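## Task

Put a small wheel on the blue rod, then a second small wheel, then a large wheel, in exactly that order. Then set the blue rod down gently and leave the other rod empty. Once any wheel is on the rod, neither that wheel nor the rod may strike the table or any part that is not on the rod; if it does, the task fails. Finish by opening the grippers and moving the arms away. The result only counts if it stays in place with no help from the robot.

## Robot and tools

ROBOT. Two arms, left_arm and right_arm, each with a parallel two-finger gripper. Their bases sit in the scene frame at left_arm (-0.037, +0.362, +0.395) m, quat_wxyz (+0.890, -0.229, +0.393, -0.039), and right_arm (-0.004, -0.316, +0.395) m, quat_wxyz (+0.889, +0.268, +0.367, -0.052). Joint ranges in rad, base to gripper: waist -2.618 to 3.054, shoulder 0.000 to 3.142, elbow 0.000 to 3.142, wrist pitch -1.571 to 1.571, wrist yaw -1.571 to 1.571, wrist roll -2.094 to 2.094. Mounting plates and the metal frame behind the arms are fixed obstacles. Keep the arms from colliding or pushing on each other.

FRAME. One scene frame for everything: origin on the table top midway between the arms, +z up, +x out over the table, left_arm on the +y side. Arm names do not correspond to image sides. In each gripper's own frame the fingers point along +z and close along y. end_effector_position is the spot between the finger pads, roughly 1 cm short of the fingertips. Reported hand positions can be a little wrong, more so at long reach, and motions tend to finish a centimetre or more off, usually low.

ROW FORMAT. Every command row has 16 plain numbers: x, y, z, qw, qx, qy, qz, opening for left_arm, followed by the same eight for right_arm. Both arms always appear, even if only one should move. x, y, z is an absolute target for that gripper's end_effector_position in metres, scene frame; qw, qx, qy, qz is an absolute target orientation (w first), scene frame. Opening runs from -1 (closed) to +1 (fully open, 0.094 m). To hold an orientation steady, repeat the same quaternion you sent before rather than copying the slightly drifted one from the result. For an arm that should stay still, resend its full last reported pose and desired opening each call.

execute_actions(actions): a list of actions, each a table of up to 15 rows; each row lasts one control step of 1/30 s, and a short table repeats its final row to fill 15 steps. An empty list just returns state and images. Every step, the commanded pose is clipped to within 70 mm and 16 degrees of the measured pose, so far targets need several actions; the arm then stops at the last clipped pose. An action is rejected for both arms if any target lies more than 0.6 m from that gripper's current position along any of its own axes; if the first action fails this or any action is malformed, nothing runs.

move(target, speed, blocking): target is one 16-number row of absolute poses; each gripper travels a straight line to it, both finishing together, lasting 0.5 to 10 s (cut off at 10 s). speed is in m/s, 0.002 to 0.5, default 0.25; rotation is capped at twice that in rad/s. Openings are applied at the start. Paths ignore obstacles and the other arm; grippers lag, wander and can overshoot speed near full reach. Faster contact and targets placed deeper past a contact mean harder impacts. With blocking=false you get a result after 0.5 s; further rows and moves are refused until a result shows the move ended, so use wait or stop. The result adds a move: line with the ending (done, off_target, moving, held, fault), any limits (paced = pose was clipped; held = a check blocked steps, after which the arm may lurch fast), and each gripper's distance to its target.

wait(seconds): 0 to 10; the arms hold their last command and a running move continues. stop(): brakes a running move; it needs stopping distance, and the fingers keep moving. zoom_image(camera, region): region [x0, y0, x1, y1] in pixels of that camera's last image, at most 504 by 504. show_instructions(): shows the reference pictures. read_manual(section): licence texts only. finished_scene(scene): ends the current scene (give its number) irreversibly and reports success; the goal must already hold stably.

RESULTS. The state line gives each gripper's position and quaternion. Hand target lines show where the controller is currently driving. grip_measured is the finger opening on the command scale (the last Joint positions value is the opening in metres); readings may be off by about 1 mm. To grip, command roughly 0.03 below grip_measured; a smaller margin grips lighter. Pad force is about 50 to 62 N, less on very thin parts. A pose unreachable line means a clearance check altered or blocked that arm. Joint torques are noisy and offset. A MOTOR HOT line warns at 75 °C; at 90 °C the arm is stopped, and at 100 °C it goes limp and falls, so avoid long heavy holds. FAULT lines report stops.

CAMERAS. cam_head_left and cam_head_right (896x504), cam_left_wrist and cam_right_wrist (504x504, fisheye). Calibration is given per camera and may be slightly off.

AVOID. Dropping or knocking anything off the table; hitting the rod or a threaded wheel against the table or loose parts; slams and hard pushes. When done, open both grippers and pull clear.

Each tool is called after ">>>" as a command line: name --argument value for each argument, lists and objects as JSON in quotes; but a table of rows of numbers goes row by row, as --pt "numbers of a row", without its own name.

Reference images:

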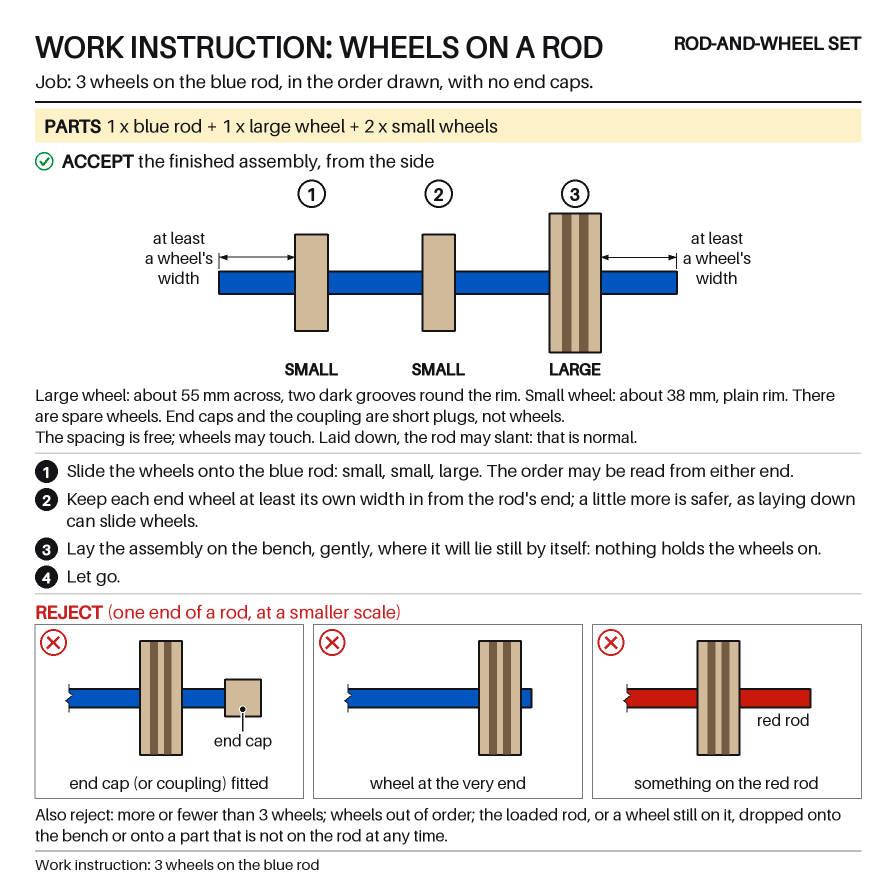

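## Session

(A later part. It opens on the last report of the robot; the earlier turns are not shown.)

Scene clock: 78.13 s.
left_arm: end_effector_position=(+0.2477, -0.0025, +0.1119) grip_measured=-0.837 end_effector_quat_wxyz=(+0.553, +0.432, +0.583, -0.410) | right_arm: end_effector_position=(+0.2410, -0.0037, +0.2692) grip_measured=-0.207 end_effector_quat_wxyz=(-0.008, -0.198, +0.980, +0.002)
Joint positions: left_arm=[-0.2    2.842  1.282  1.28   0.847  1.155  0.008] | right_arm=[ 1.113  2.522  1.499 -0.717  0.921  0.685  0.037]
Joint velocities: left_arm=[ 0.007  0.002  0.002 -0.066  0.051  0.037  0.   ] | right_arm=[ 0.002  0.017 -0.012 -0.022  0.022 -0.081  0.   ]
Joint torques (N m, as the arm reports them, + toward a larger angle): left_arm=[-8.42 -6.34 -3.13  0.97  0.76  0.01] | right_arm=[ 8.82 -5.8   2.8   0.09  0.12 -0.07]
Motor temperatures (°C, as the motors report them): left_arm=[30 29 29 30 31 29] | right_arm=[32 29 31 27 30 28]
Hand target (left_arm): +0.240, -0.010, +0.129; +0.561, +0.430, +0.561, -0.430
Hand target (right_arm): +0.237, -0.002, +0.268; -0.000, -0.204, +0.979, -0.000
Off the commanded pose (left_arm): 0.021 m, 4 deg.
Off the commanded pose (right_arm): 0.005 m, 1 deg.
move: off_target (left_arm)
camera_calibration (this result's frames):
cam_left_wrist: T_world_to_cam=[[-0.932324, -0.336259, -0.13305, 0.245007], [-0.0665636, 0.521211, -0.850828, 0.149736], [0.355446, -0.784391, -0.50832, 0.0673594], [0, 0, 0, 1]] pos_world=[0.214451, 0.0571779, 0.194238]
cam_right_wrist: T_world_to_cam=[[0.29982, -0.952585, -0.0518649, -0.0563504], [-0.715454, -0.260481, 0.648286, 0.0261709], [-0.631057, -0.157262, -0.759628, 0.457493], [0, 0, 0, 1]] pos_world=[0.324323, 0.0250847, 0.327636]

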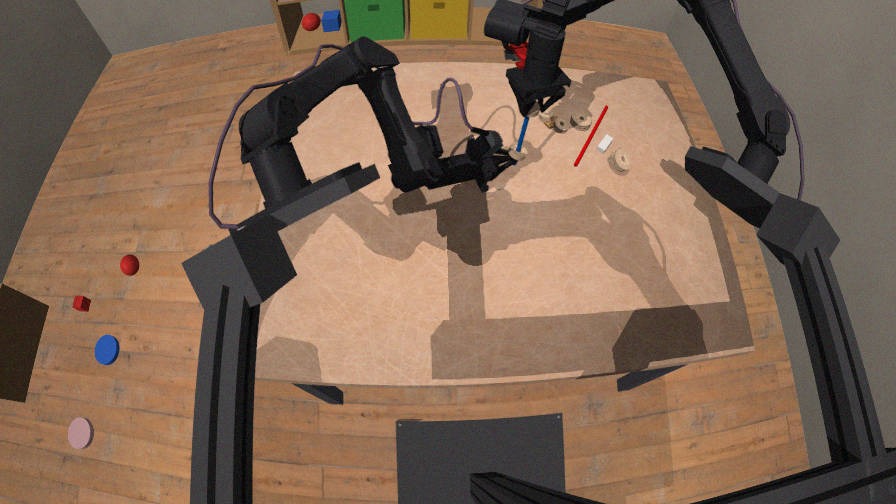

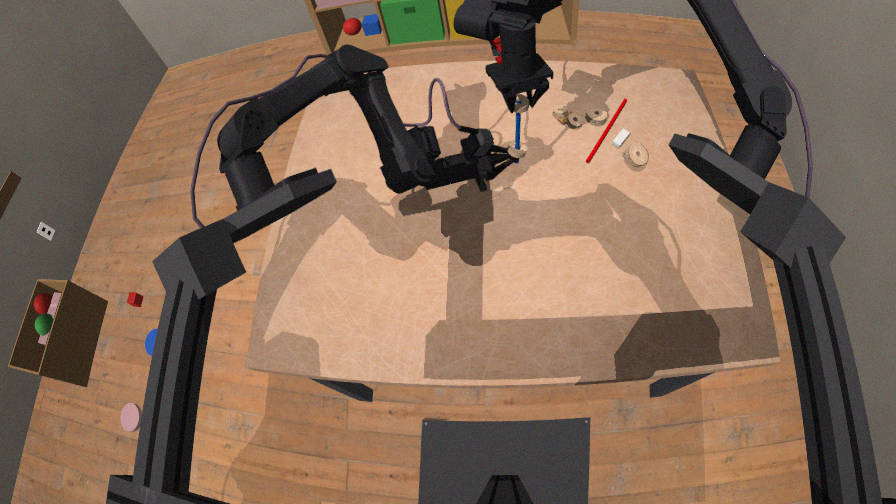

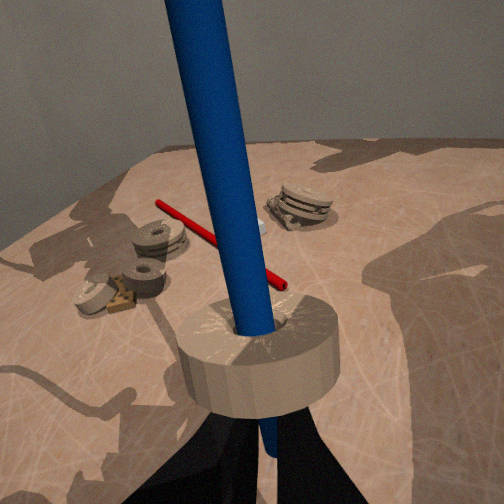

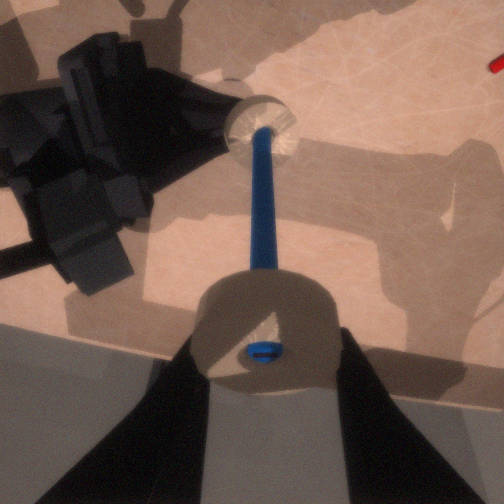

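>>> move --target '[0.24,-0.01,0.13,0.561,0.43,0.561,-0.43,-0.9, 0.240,-0.003,0.225,0,-0.204,0.979,0,-0.27]' --speed 0.04

>>> execute_actions --actions '[[[0.24,-0.01,0.13,0.561,0.43,0.561,-0.43,-0.9, 0.240,-0.003,0.225,0,-0.204,0.979,0,0.0]]]'

>>> move --target '[0.24,-0.01,0.13,0.561,0.43,0.561,-0.43,-0.9, 0.242,0.002,0.31,0,-0.204,0.979,0,0.0]' --speed 0.15

>>> move --target '[0.24,-0.01,0.13,0.561,0.43,0.561,-0.43,-0.9, 0.457,-0.2,0.07,0,-0.204,0.979,0,0.35]' --speed 0.3

Scene clock: 80.03 s.
left_arm: end_effector_position=(+0.2480, -0.0029, +0.1119) grip_measured=-0.837 end_effector_quat_wxyz=(+0.552, +0.431, +0.585, -0.409) | right_arm: end_effector_position=(+0.2412, -0.0034, +0.2258) grip_measured=-0.207 end_effector_quat_wxyz=(-0.013, -0.199, +0.980, +0.006)
Joint positions: left_arm=[-0.202  2.842  1.282  1.281  0.843  1.151  0.008] | right_arm=[ 1.022  2.56   1.454 -0.516  0.916  0.536  0.037]
Joint velocities: left_arm=[-0.012  0.007 -0.012 -0.007  0.037  0.007  0.   ] | right_arm=[-0.017  0.002 -0.017 -0.022 -0.051 -0.007 -0.001]
Joint torques (N m, as the arm reports them, + toward a larger angle): left_arm=[-8.37 -6.35 -3.14  0.98  0.79  0.05] | right_arm=[ 8.87 -5.95  2.23  0.15  0.28  0.  ]
Motor temperatures (°C, as the motors report them): left_arm=[30 29 29 30 31 29] | right_arm=[32 29 30 27 30 28]
Hand target (left_arm): +0.240, -0.010, +0.129; +0.561, +0.430, +0.561, -0.430
Hand target (right_arm): +0.240, -0.003, +0.225; -0.001, -0.204, +0.979, -0.000
Off the commanded pose (left_arm): 0.021 m, 4 deg.
Off the commanded pose (right_arm): 0.002 m, 2 deg.
move: off_target (left_arm)
camera_calibration (this result's frames):
cam_left_wrist: T_world_to_cam=[[-0.932183, -0.337608, -0.130596, 0.244844], [-0.0701119, 0.522336, -0.849853, 0.150704], [0.355133, -0.783062, -0.510583, 0.0672649], [0, 0, 0, 1]] pos_world=[0.214918, 0.056616, 0.194397]
cam_right_wrist: T_world_to_cam=[[0.300105, -0.95189, -0.0619912, -0.0561906], [-0.706562, -0.265479, 0.655965, 0.0506701], [-0.640864, -0.153058, -0.752241, 0.42539], [0, 0, 0, 1]] pos_world=[0.325282, 0.0250739, 0.283275]

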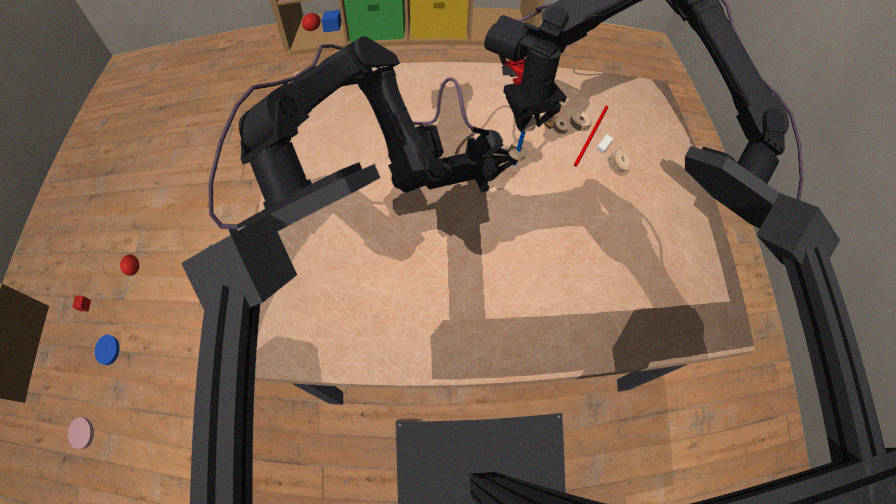

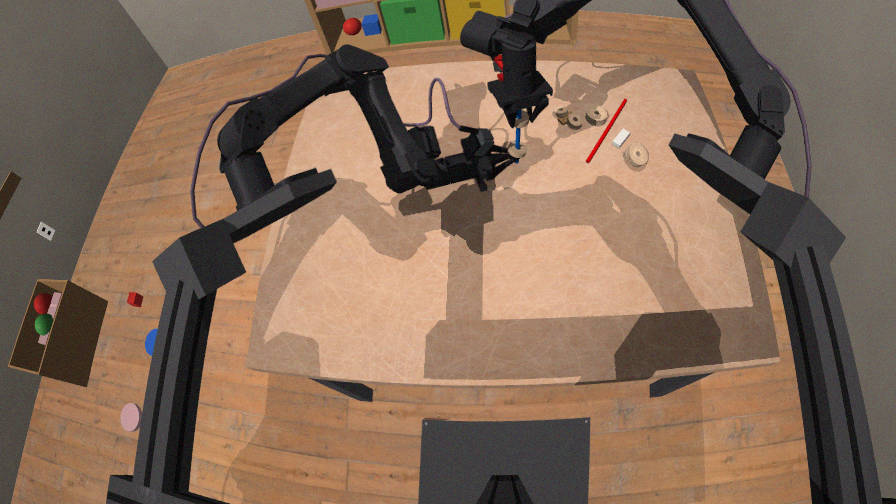

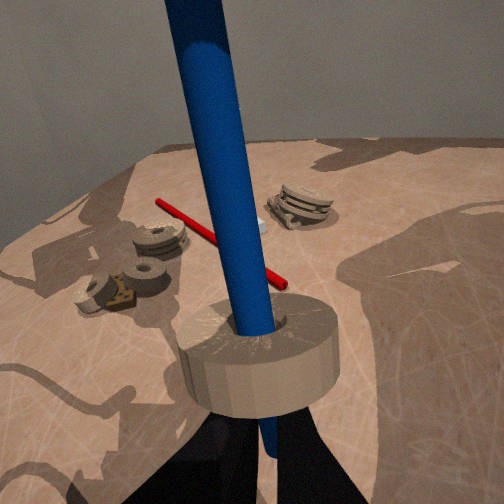

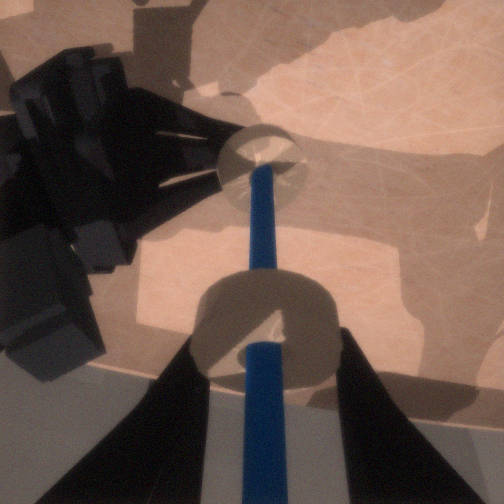

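Scene clock: 80.53 s.
left_arm: end_effector_position=(+0.2473, -0.0032, +0.1136) grip_measured=-0.837 end_effector_quat_wxyz=(+0.554, +0.431, +0.581, -0.412) | right_arm: end_effector_position=(+0.2444, -0.0032, +0.2257) grip_measured=-0.002 end_effector_quat_wxyz=(-0.006, -0.197, +0.980, +0.004)
Joint positions: left_arm=[-0.202  2.842  1.282  1.281  0.854  1.152  0.008] | right_arm=[ 1.022  2.56   1.454 -0.505  0.93   0.53   0.047]
Joint velocities: left_arm=[-0.002 -0.012  0.007  0.037 -0.007 -0.095  0.   ] | right_arm=[-0.002 -0.007  0.002 -0.037 -0.022 -0.051 -0.   ]
Joint torques (N m, as the arm reports them, + toward a larger angle): left_arm=[-8.44 -6.33 -3.13  0.95  0.7   0.06] | right_arm=[ 8.75 -5.83  1.98  0.07  0.15 -0.05]
Motor temperatures (°C, as the motors report them): left_arm=[30 29 29 30 31 29] | right_arm=[32 29 30 27 30 28]
Hand target (left_arm): +0.240, -0.010, +0.129; +0.561, +0.430, +0.561, -0.430
Hand target (right_arm): +0.240, -0.003, +0.225; -0.000, -0.204, +0.979, -0.000
Off the commanded pose (left_arm): 0.019 m, 3 deg.
Off the commanded pose (right_arm): 0.004 m, 1 deg.
camera_calibration (this result's frames):
cam_left_wrist: T_world_to_cam=[[-0.933168, -0.33471, -0.131024, 0.244604], [-0.0646624, 0.514898, -0.854809, 0.151484], [0.353577, -0.789208, -0.502129, 0.0675695], [0, 0, 0, 1]] pos_world=[0.214161, 0.0571991, 0.195468]
cam_right_wrist: T_world_to_cam=[[0.297431, -0.953157, -0.0550111, -0.0578669], [-0.717479, -0.261159, 0.645771, 0.0580323], [-0.629888, -0.152603, -0.761547, 0.426854], [0, 0, 0, 1]] pos_world=[0.327719, 0.0251388, 0.284411]

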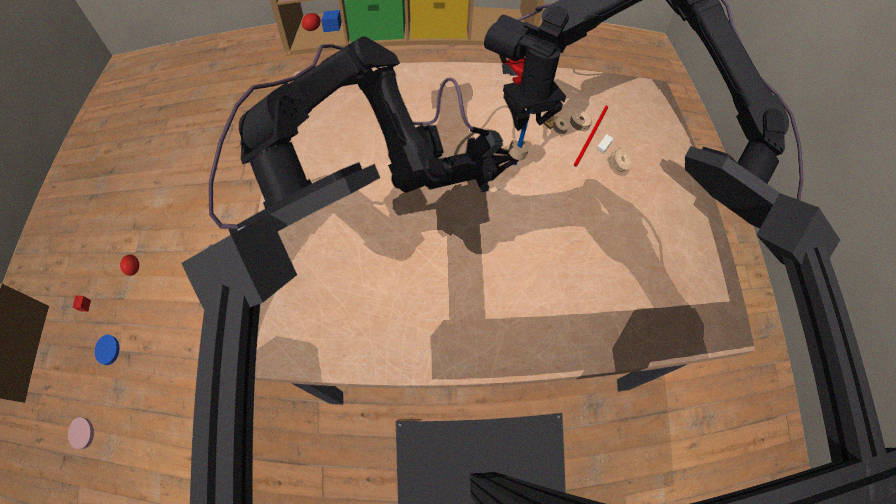

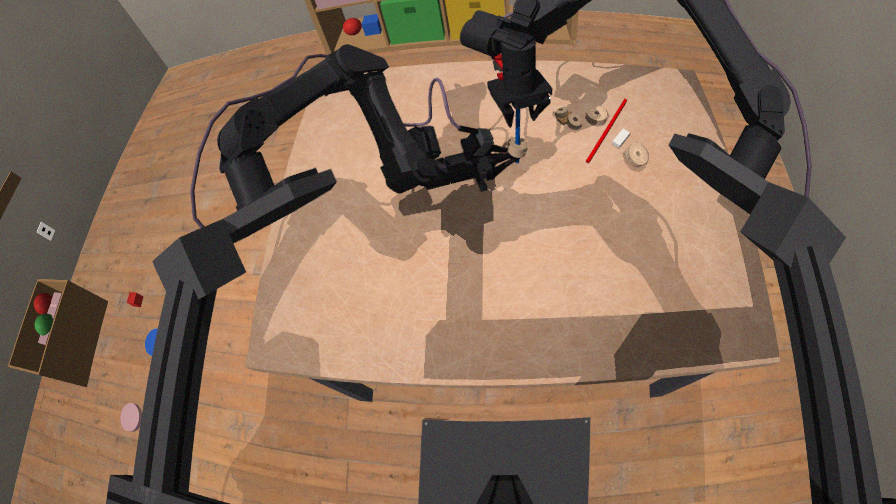

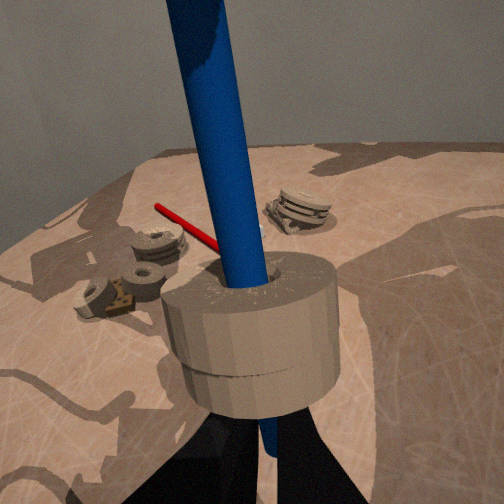

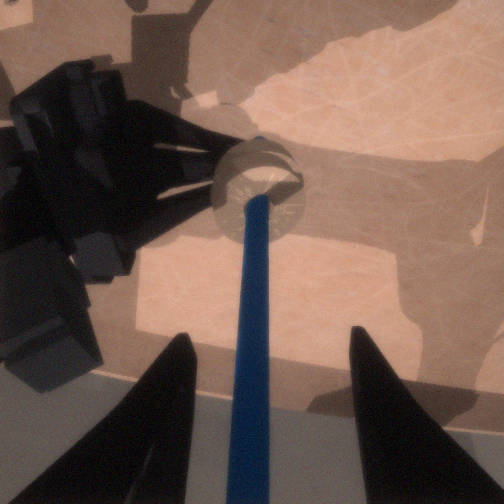

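Scene clock: 81.77 s.
left_arm: end_effector_position=(+0.2477, -0.0019, +0.1124) grip_measured=-0.837 end_effector_quat_wxyz=(+0.554, +0.430, +0.582, -0.411) | right_arm: end_effector_position=(+0.2391, -0.0033, +0.2986) grip_measured=-0.002 end_effector_quat_wxyz=(-0.005, -0.205, +0.979, -0.008)
Joint positions: left_arm=[-0.198  2.842  1.282  1.281  0.854  1.152  0.008] | right_arm=[ 1.179  2.526  1.569 -0.889  0.923  0.794  0.047]
Joint velocities: left_arm=[-0.007  0.012 -0.012  0.022 -0.125 -0.007  0.   ] | right_arm=[ 0.012  0.007  0.002 -0.051  0.051  0.022 -0.001]
Joint torques (N m, as the arm reports them, + toward a larger angle): left_arm=[-8.6  -6.32 -3.19  0.95  0.68  0.05] | right_arm=[ 9.5  -6.66  5.87 -0.32 -0.08  0.05]
Motor temperatures (°C, as the motors report them): left_arm=[30 29 29 30 31 29] | right_arm=[32 29 31 27 30 28]
Hand target (left_arm): +0.240, -0.010, +0.129; +0.561, +0.430, +0.561, -0.430
Hand target (right_arm): +0.242, +0.002, +0.309; +0.001, -0.204, +0.979, -0.000
Off the commanded pose (left_arm): 0.021 m, 3 deg.
Off the commanded pose (right_arm): 0.013 m, 1 deg.
move: off_target (left_arm, right_arm)
camera_calibration (this result's frames):
cam_left_wrist: T_world_to_cam=[[-0.93266, -0.336136, -0.130992, 0.245055], [-0.066328, 0.516686, -0.853602, 0.150112], [0.354608, -0.787432, -0.504187, 0.0678132], [0, 0, 0, 1]] pos_world=[0.214463, 0.0582092, 0.194427]
cam_right_wrist: T_world_to_cam=[[0.313816, -0.948985, -0.030787, -0.0635247], [-0.718212, -0.258461, 0.646042, 0.0071782], [-0.621041, -0.180627, -0.762681, 0.477097], [0, 0, 0, 1]] pos_world=[0.321387, 0.0277477, 0.357279]

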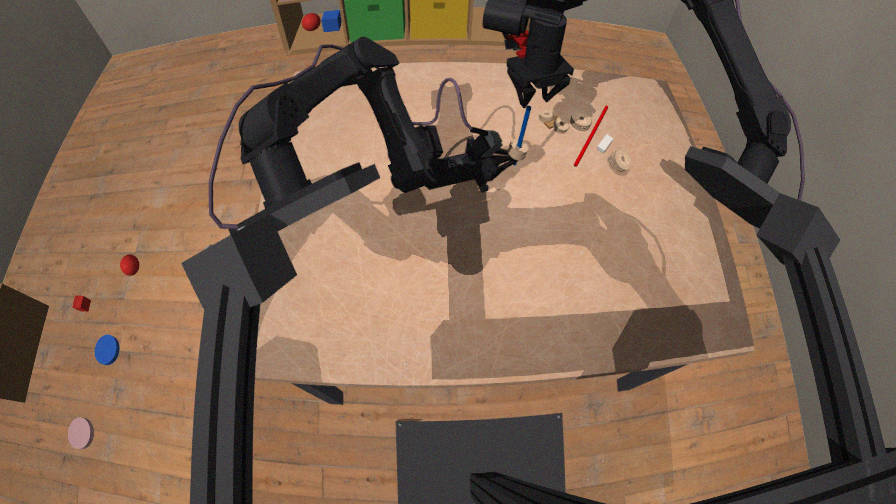

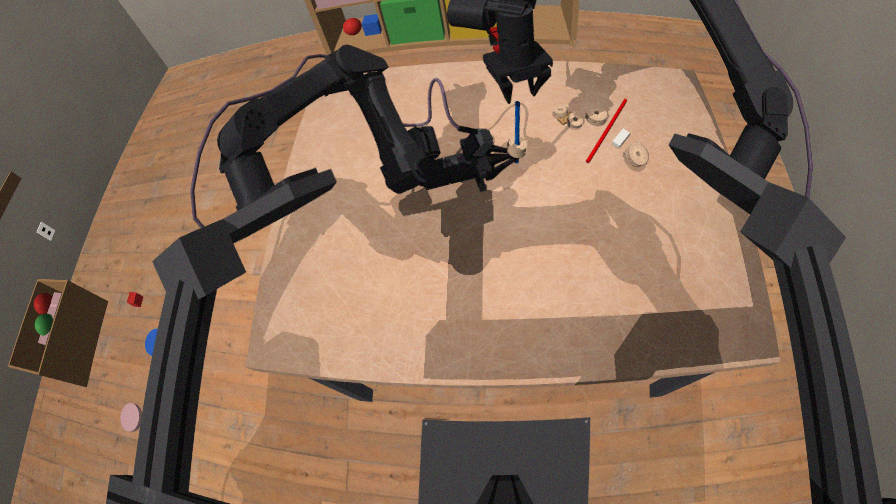

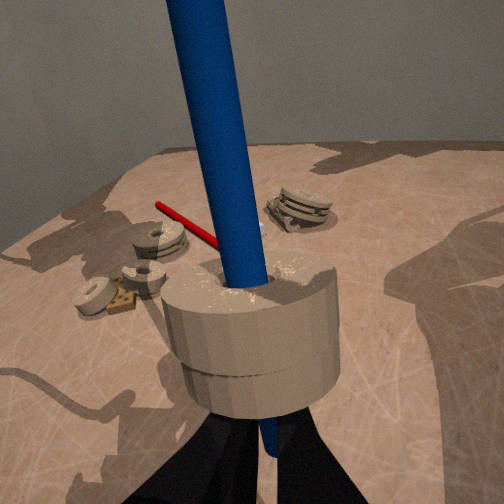

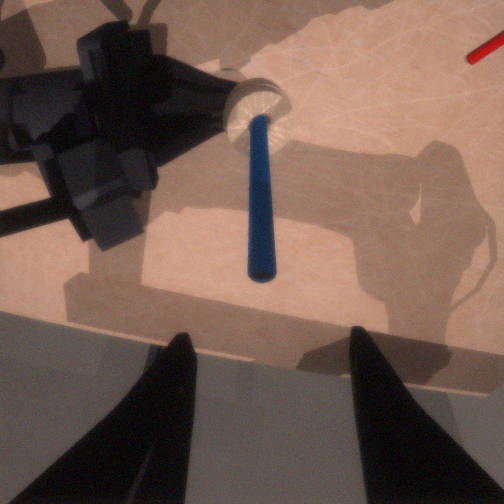

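Scene clock: 83.73 s.
left_arm: end_effector_position=(+0.2473, -0.0033, +0.1138) grip_measured=-0.837 end_effector_quat_wxyz=(+0.555, +0.431, +0.580, -0.412) | right_arm: end_effector_position=(+0.4510, -0.2071, +0.0641) grip_measured=+0.348 end_effector_quat_wxyz=(-0.015, -0.195, +0.981, -0.008)
Joint positions: left_arm=[-0.202  2.842  1.282  1.281  0.854  1.152  0.008] | right_arm=[ 0.345  2.359  1.67  -0.218  0.721 -0.406  0.063]
Joint velocities: left_arm=[-0.012 -0.007  0.007  0.022 -0.051 -0.081 -0.   ] | right_arm=[-0.007 -0.007 -0.012  0.022  0.051  0.037 -0.   ]
Joint torques (N m, as the arm reports them, + toward a larger angle): left_arm=[-8.36 -6.38 -3.17  0.96  0.69  0.04] | right_arm=[ 8.46 -8.2   4.26 -0.09 -0.11 -0.04]
Motor temperatures (°C, as the motors report them): left_arm=[31 29 29 30 31 29] | right_arm=[32 30 31 27 30 28]
Hand target (left_arm): +0.240, -0.010, +0.130; +0.561, +0.430, +0.561, -0.430
Hand target (right_arm): +0.457, -0.193, +0.071; -0.003, -0.203, +0.979, +0.003
Off the commanded pose (left_arm): 0.019 m, 3 deg.
Off the commanded pose (right_arm): 0.011 m, 2 deg.
move: off_target (left_arm, right_arm)
camera_calibration (this result's frames):
cam_left_wrist: T_world_to_cam=[[-0.933068, -0.33471, -0.131734, 0.244662], [-0.0639459, 0.51475, -0.854952, 0.151532], [0.353971, -0.789304, -0.5017, 0.0674037], [0, 0, 0, 1]] pos_world=[0.214117, 0.0570915, 0.195599]
cam_right_wrist: T_world_to_cam=[[0.293257, -0.955436, -0.03381, -0.322533], [-0.709953, -0.241322, 0.661612, 0.257], [-0.640287, -0.170019, -0.749083, 0.403115], [0, 0, 0, 1]] pos_world=[0.535152, -0.177603, 0.121027]

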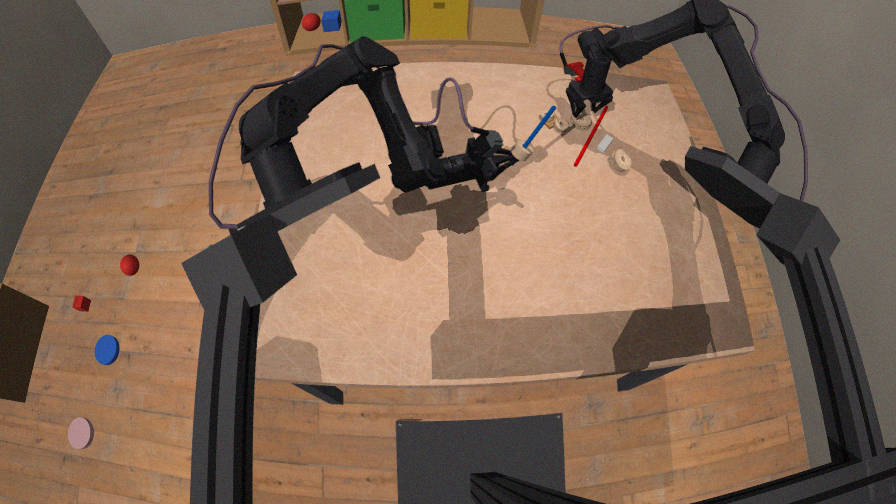

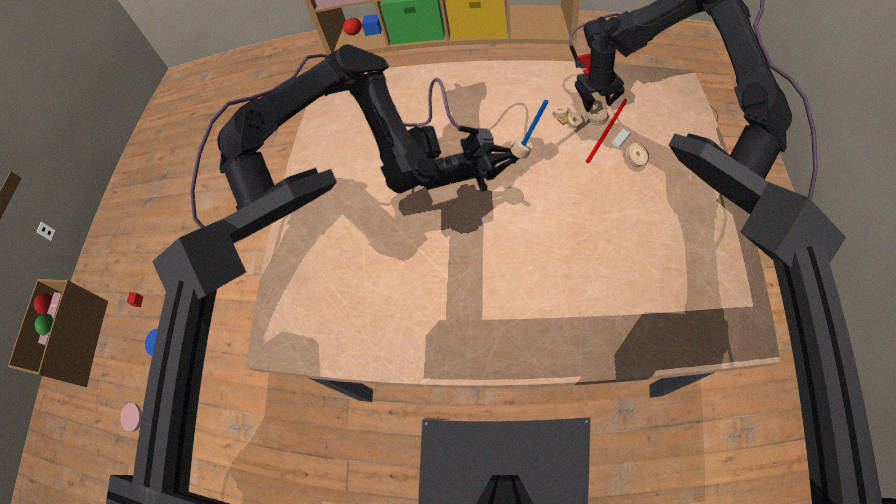

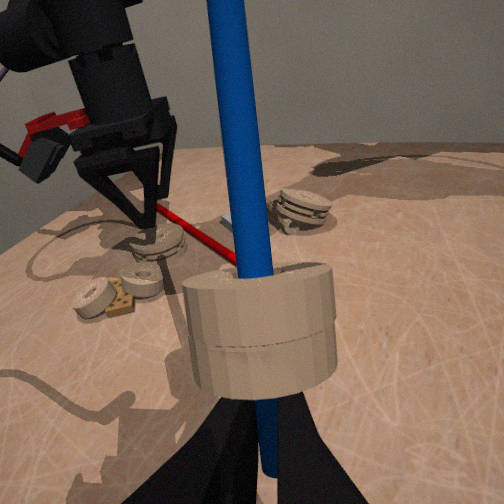

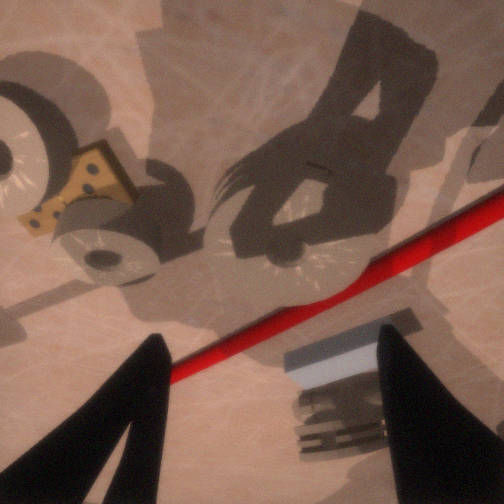

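>>> move --target '[0.24,-0.01,0.14,0.654,0.344,0.449,-0.501,-0.9, 0.459,-0.205,0.05,0,-0.462,0.887,0,0.35]' --speed 0.1

Scene clock: 87.43 s.
left_arm: end_effector_position=(+0.2447, -0.0070, +0.1368) grip_measured=-0.837 end_effector_quat_wxyz=(+0.647, +0.351, +0.462, -0.495) | right_arm: end_effector_position=(+0.4521, -0.2108, +0.0512) grip_measured=+0.348 end_effector_quat_wxyz=(-0.012, -0.463, +0.886, -0.003)
Joint positions: left_arm=[-0.168  3.065  1.587  1.558  1.224  0.833  0.008] | right_arm=[ 0.321  2.382  1.683 -0.182  0.7   -1.008  0.063]
Joint velocities: left_arm=[-0.012 -0.007 -0.002  0.037  0.037 -0.051 -0.   ] | right_arm=[ 0.007 -0.002 -0.012  0.051 -0.022 -0.007  0.   ]
Joint torques (N m, as the arm reports them, + toward a larger angle): left_arm=[-7.15 -4.03  0.46  1.21  0.48 -0.06] | right_arm=[ 7.11 -7.51  4.38  0.17 -0.13 -0.03]
Motor temperatures (°C, as the motors report them): left_arm=[30 28 29 30 31 29] | right_arm=[32 30 31 27 30 28]
Hand target (left_arm): +0.240, -0.010, +0.141; +0.650, +0.350, +0.448, -0.503
Hand target (right_arm): +0.459, -0.205, +0.050; -0.000, -0.462, +0.887, -0.000
Off the commanded pose (left_arm): 0.006 m, 2 deg.
Off the commanded pose (right_arm): 0.009 m, 1 deg.
joint sent to its limit (left arm) — the command would take joint 4 (wrist pitch) past its upper limit, so that joint was sent only as far as its limit.
move: done
camera_calibration (this result's frames):
cam_left_wrist: T_world_to_cam=[[-0.929941, -0.353636, -0.100754, 0.238805], [0.0396661, 0.175928, -0.983604, 0.162847], [0.365563, -0.91869, -0.149575, 0.0250663], [0, 0, 0, 1]] pos_world=[0.206452, 0.0788287, 0.187987]
cam_right_wrist: T_world_to_cam=[[0.762137, -0.645434, -0.0506101, -0.472515], [-0.461893, -0.596852, 0.656066, 0.0785997], [-0.453654, -0.476636, -0.753005, 0.244685], [0, 0, 0, 1]] pos_world=[0.507429, -0.141439, 0.108768]

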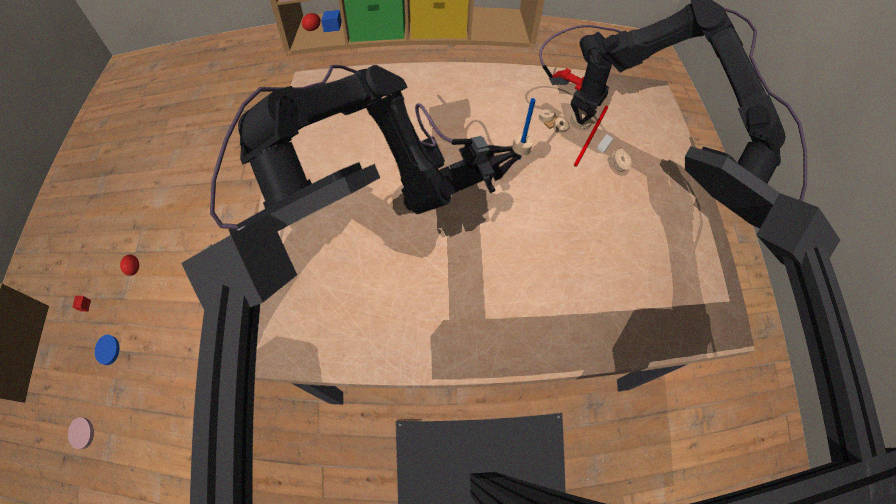

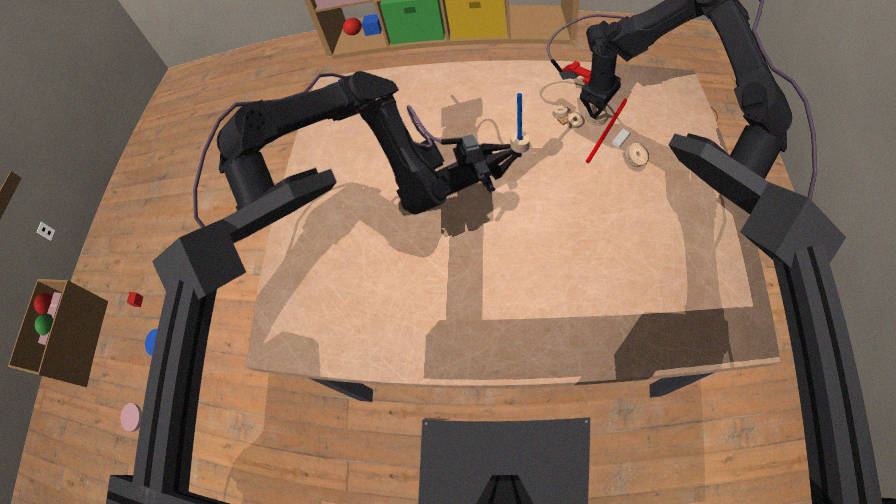

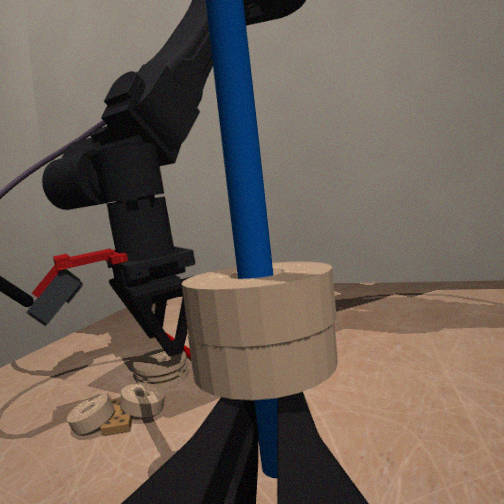

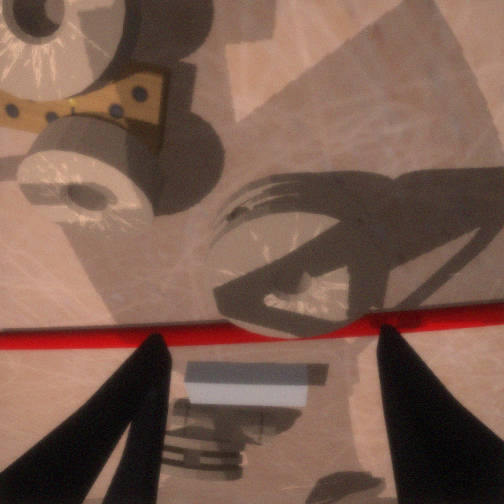

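>>> move --target '[0.24,-0.01,0.14,0.654,0.344,0.449,-0.501,-0.9, 0.462,-0.210,0.014,0,-0.462,0.887,0,0.45]' --speed 0.05

Scene clock: 88.70 s.
left_arm: end_effector_position=(+0.2453, -0.0048, +0.1348) grip_measured=-0.837 end_effector_quat_wxyz=(+0.646, +0.350, +0.464, -0.494) | right_arm: end_effector_position=(+0.4542, -0.2171, +0.0141) grip_measured=+0.448 end_effector_quat_wxyz=(-0.014, -0.463, +0.886, -0.003)
Joint positions: left_arm=[-0.162  3.065  1.587  1.559  1.226  0.832  0.008] | right_arm=[ 0.265  2.481  1.789 -0.159  0.666 -1.058  0.068]
Joint velocities: left_arm=[-0.007  0.007 -0.002 -0.037  0.037  0.007 -0.001] | right_arm=[ 0.007  0.012  0.002  0.051 -0.022 -0.081 -0.   ]
Joint torques (N m, as the arm reports them, + toward a larger angle): left_arm=[-7.51 -3.85  0.6   1.19  0.48 -0.08] | right_arm=[ 7.36 -7.75  4.52  0.07 -0.14 -0.06]
Motor temperatures (°C, as the motors report them): left_arm=[30 28 29 30 31 29] | right_arm=[32 30 31 27 30 28]
Hand target (left_arm): +0.240, -0.010, +0.140; +0.650, +0.351, +0.449, -0.503
Hand target (right_arm): +0.462, -0.210, +0.014; -0.000, -0.462, +0.887, +0.000
Off the commanded pose (left_arm): 0.009 m, 2 deg.
Off the commanded pose (right_arm): 0.011 m, 2 deg.
joint sent to its limit (left arm) — the command would take joint 4 (wrist pitch) past its upper limit, so that joint was sent only as far as its limit.
move: off_target (right_arm)
camera_calibration (this result's frames):
cam_left_wrist: T_world_to_cam=[[-0.929216, -0.355892, -0.0994941, 0.239612], [0.0366278, 0.179213, -0.983128, 0.161115], [0.367718, -0.917183, -0.153492, 0.0265452], [0, 0, 0, 1]] pos_world=[0.206989, 0.0807488, 0.186311]
cam_right_wrist: T_world_to_cam=[[0.76104, -0.646631, -0.051822, -0.479871], [-0.460619, -0.594907, 0.658723, 0.0999898], [-0.45678, -0.477445, -0.750599, 0.215923], [0, 0, 0, 1]] pos_world=[0.509888, -0.147724, 0.071338]

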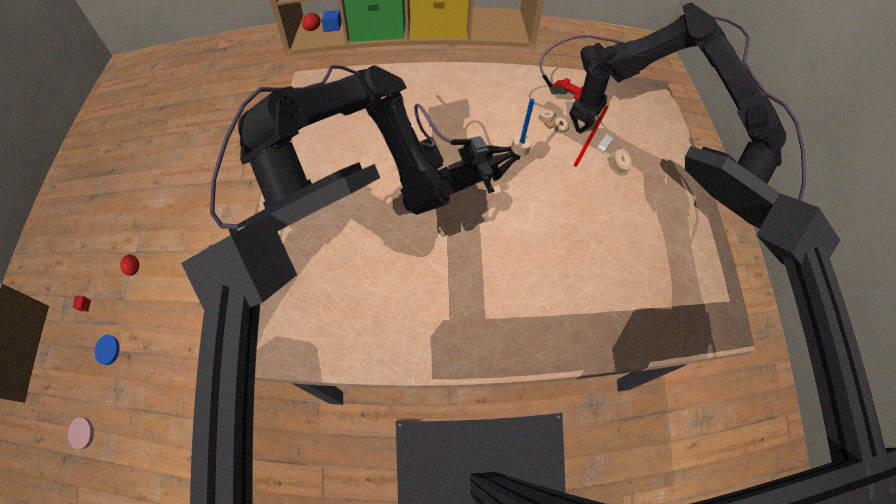

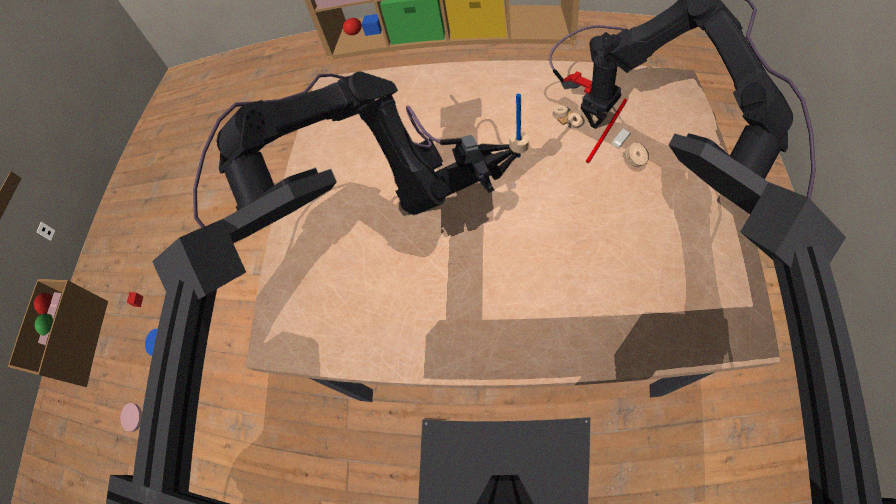

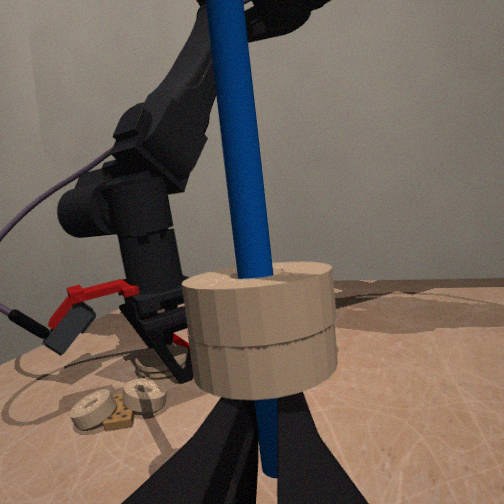

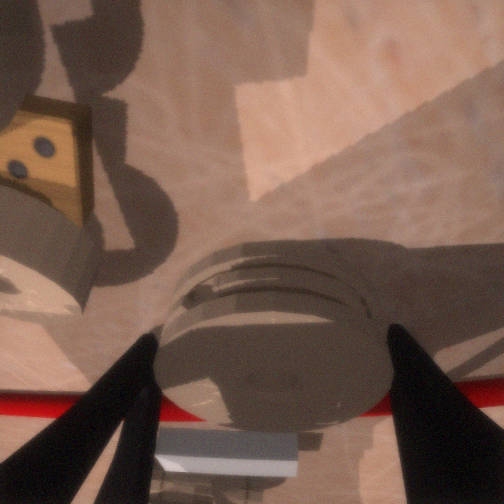

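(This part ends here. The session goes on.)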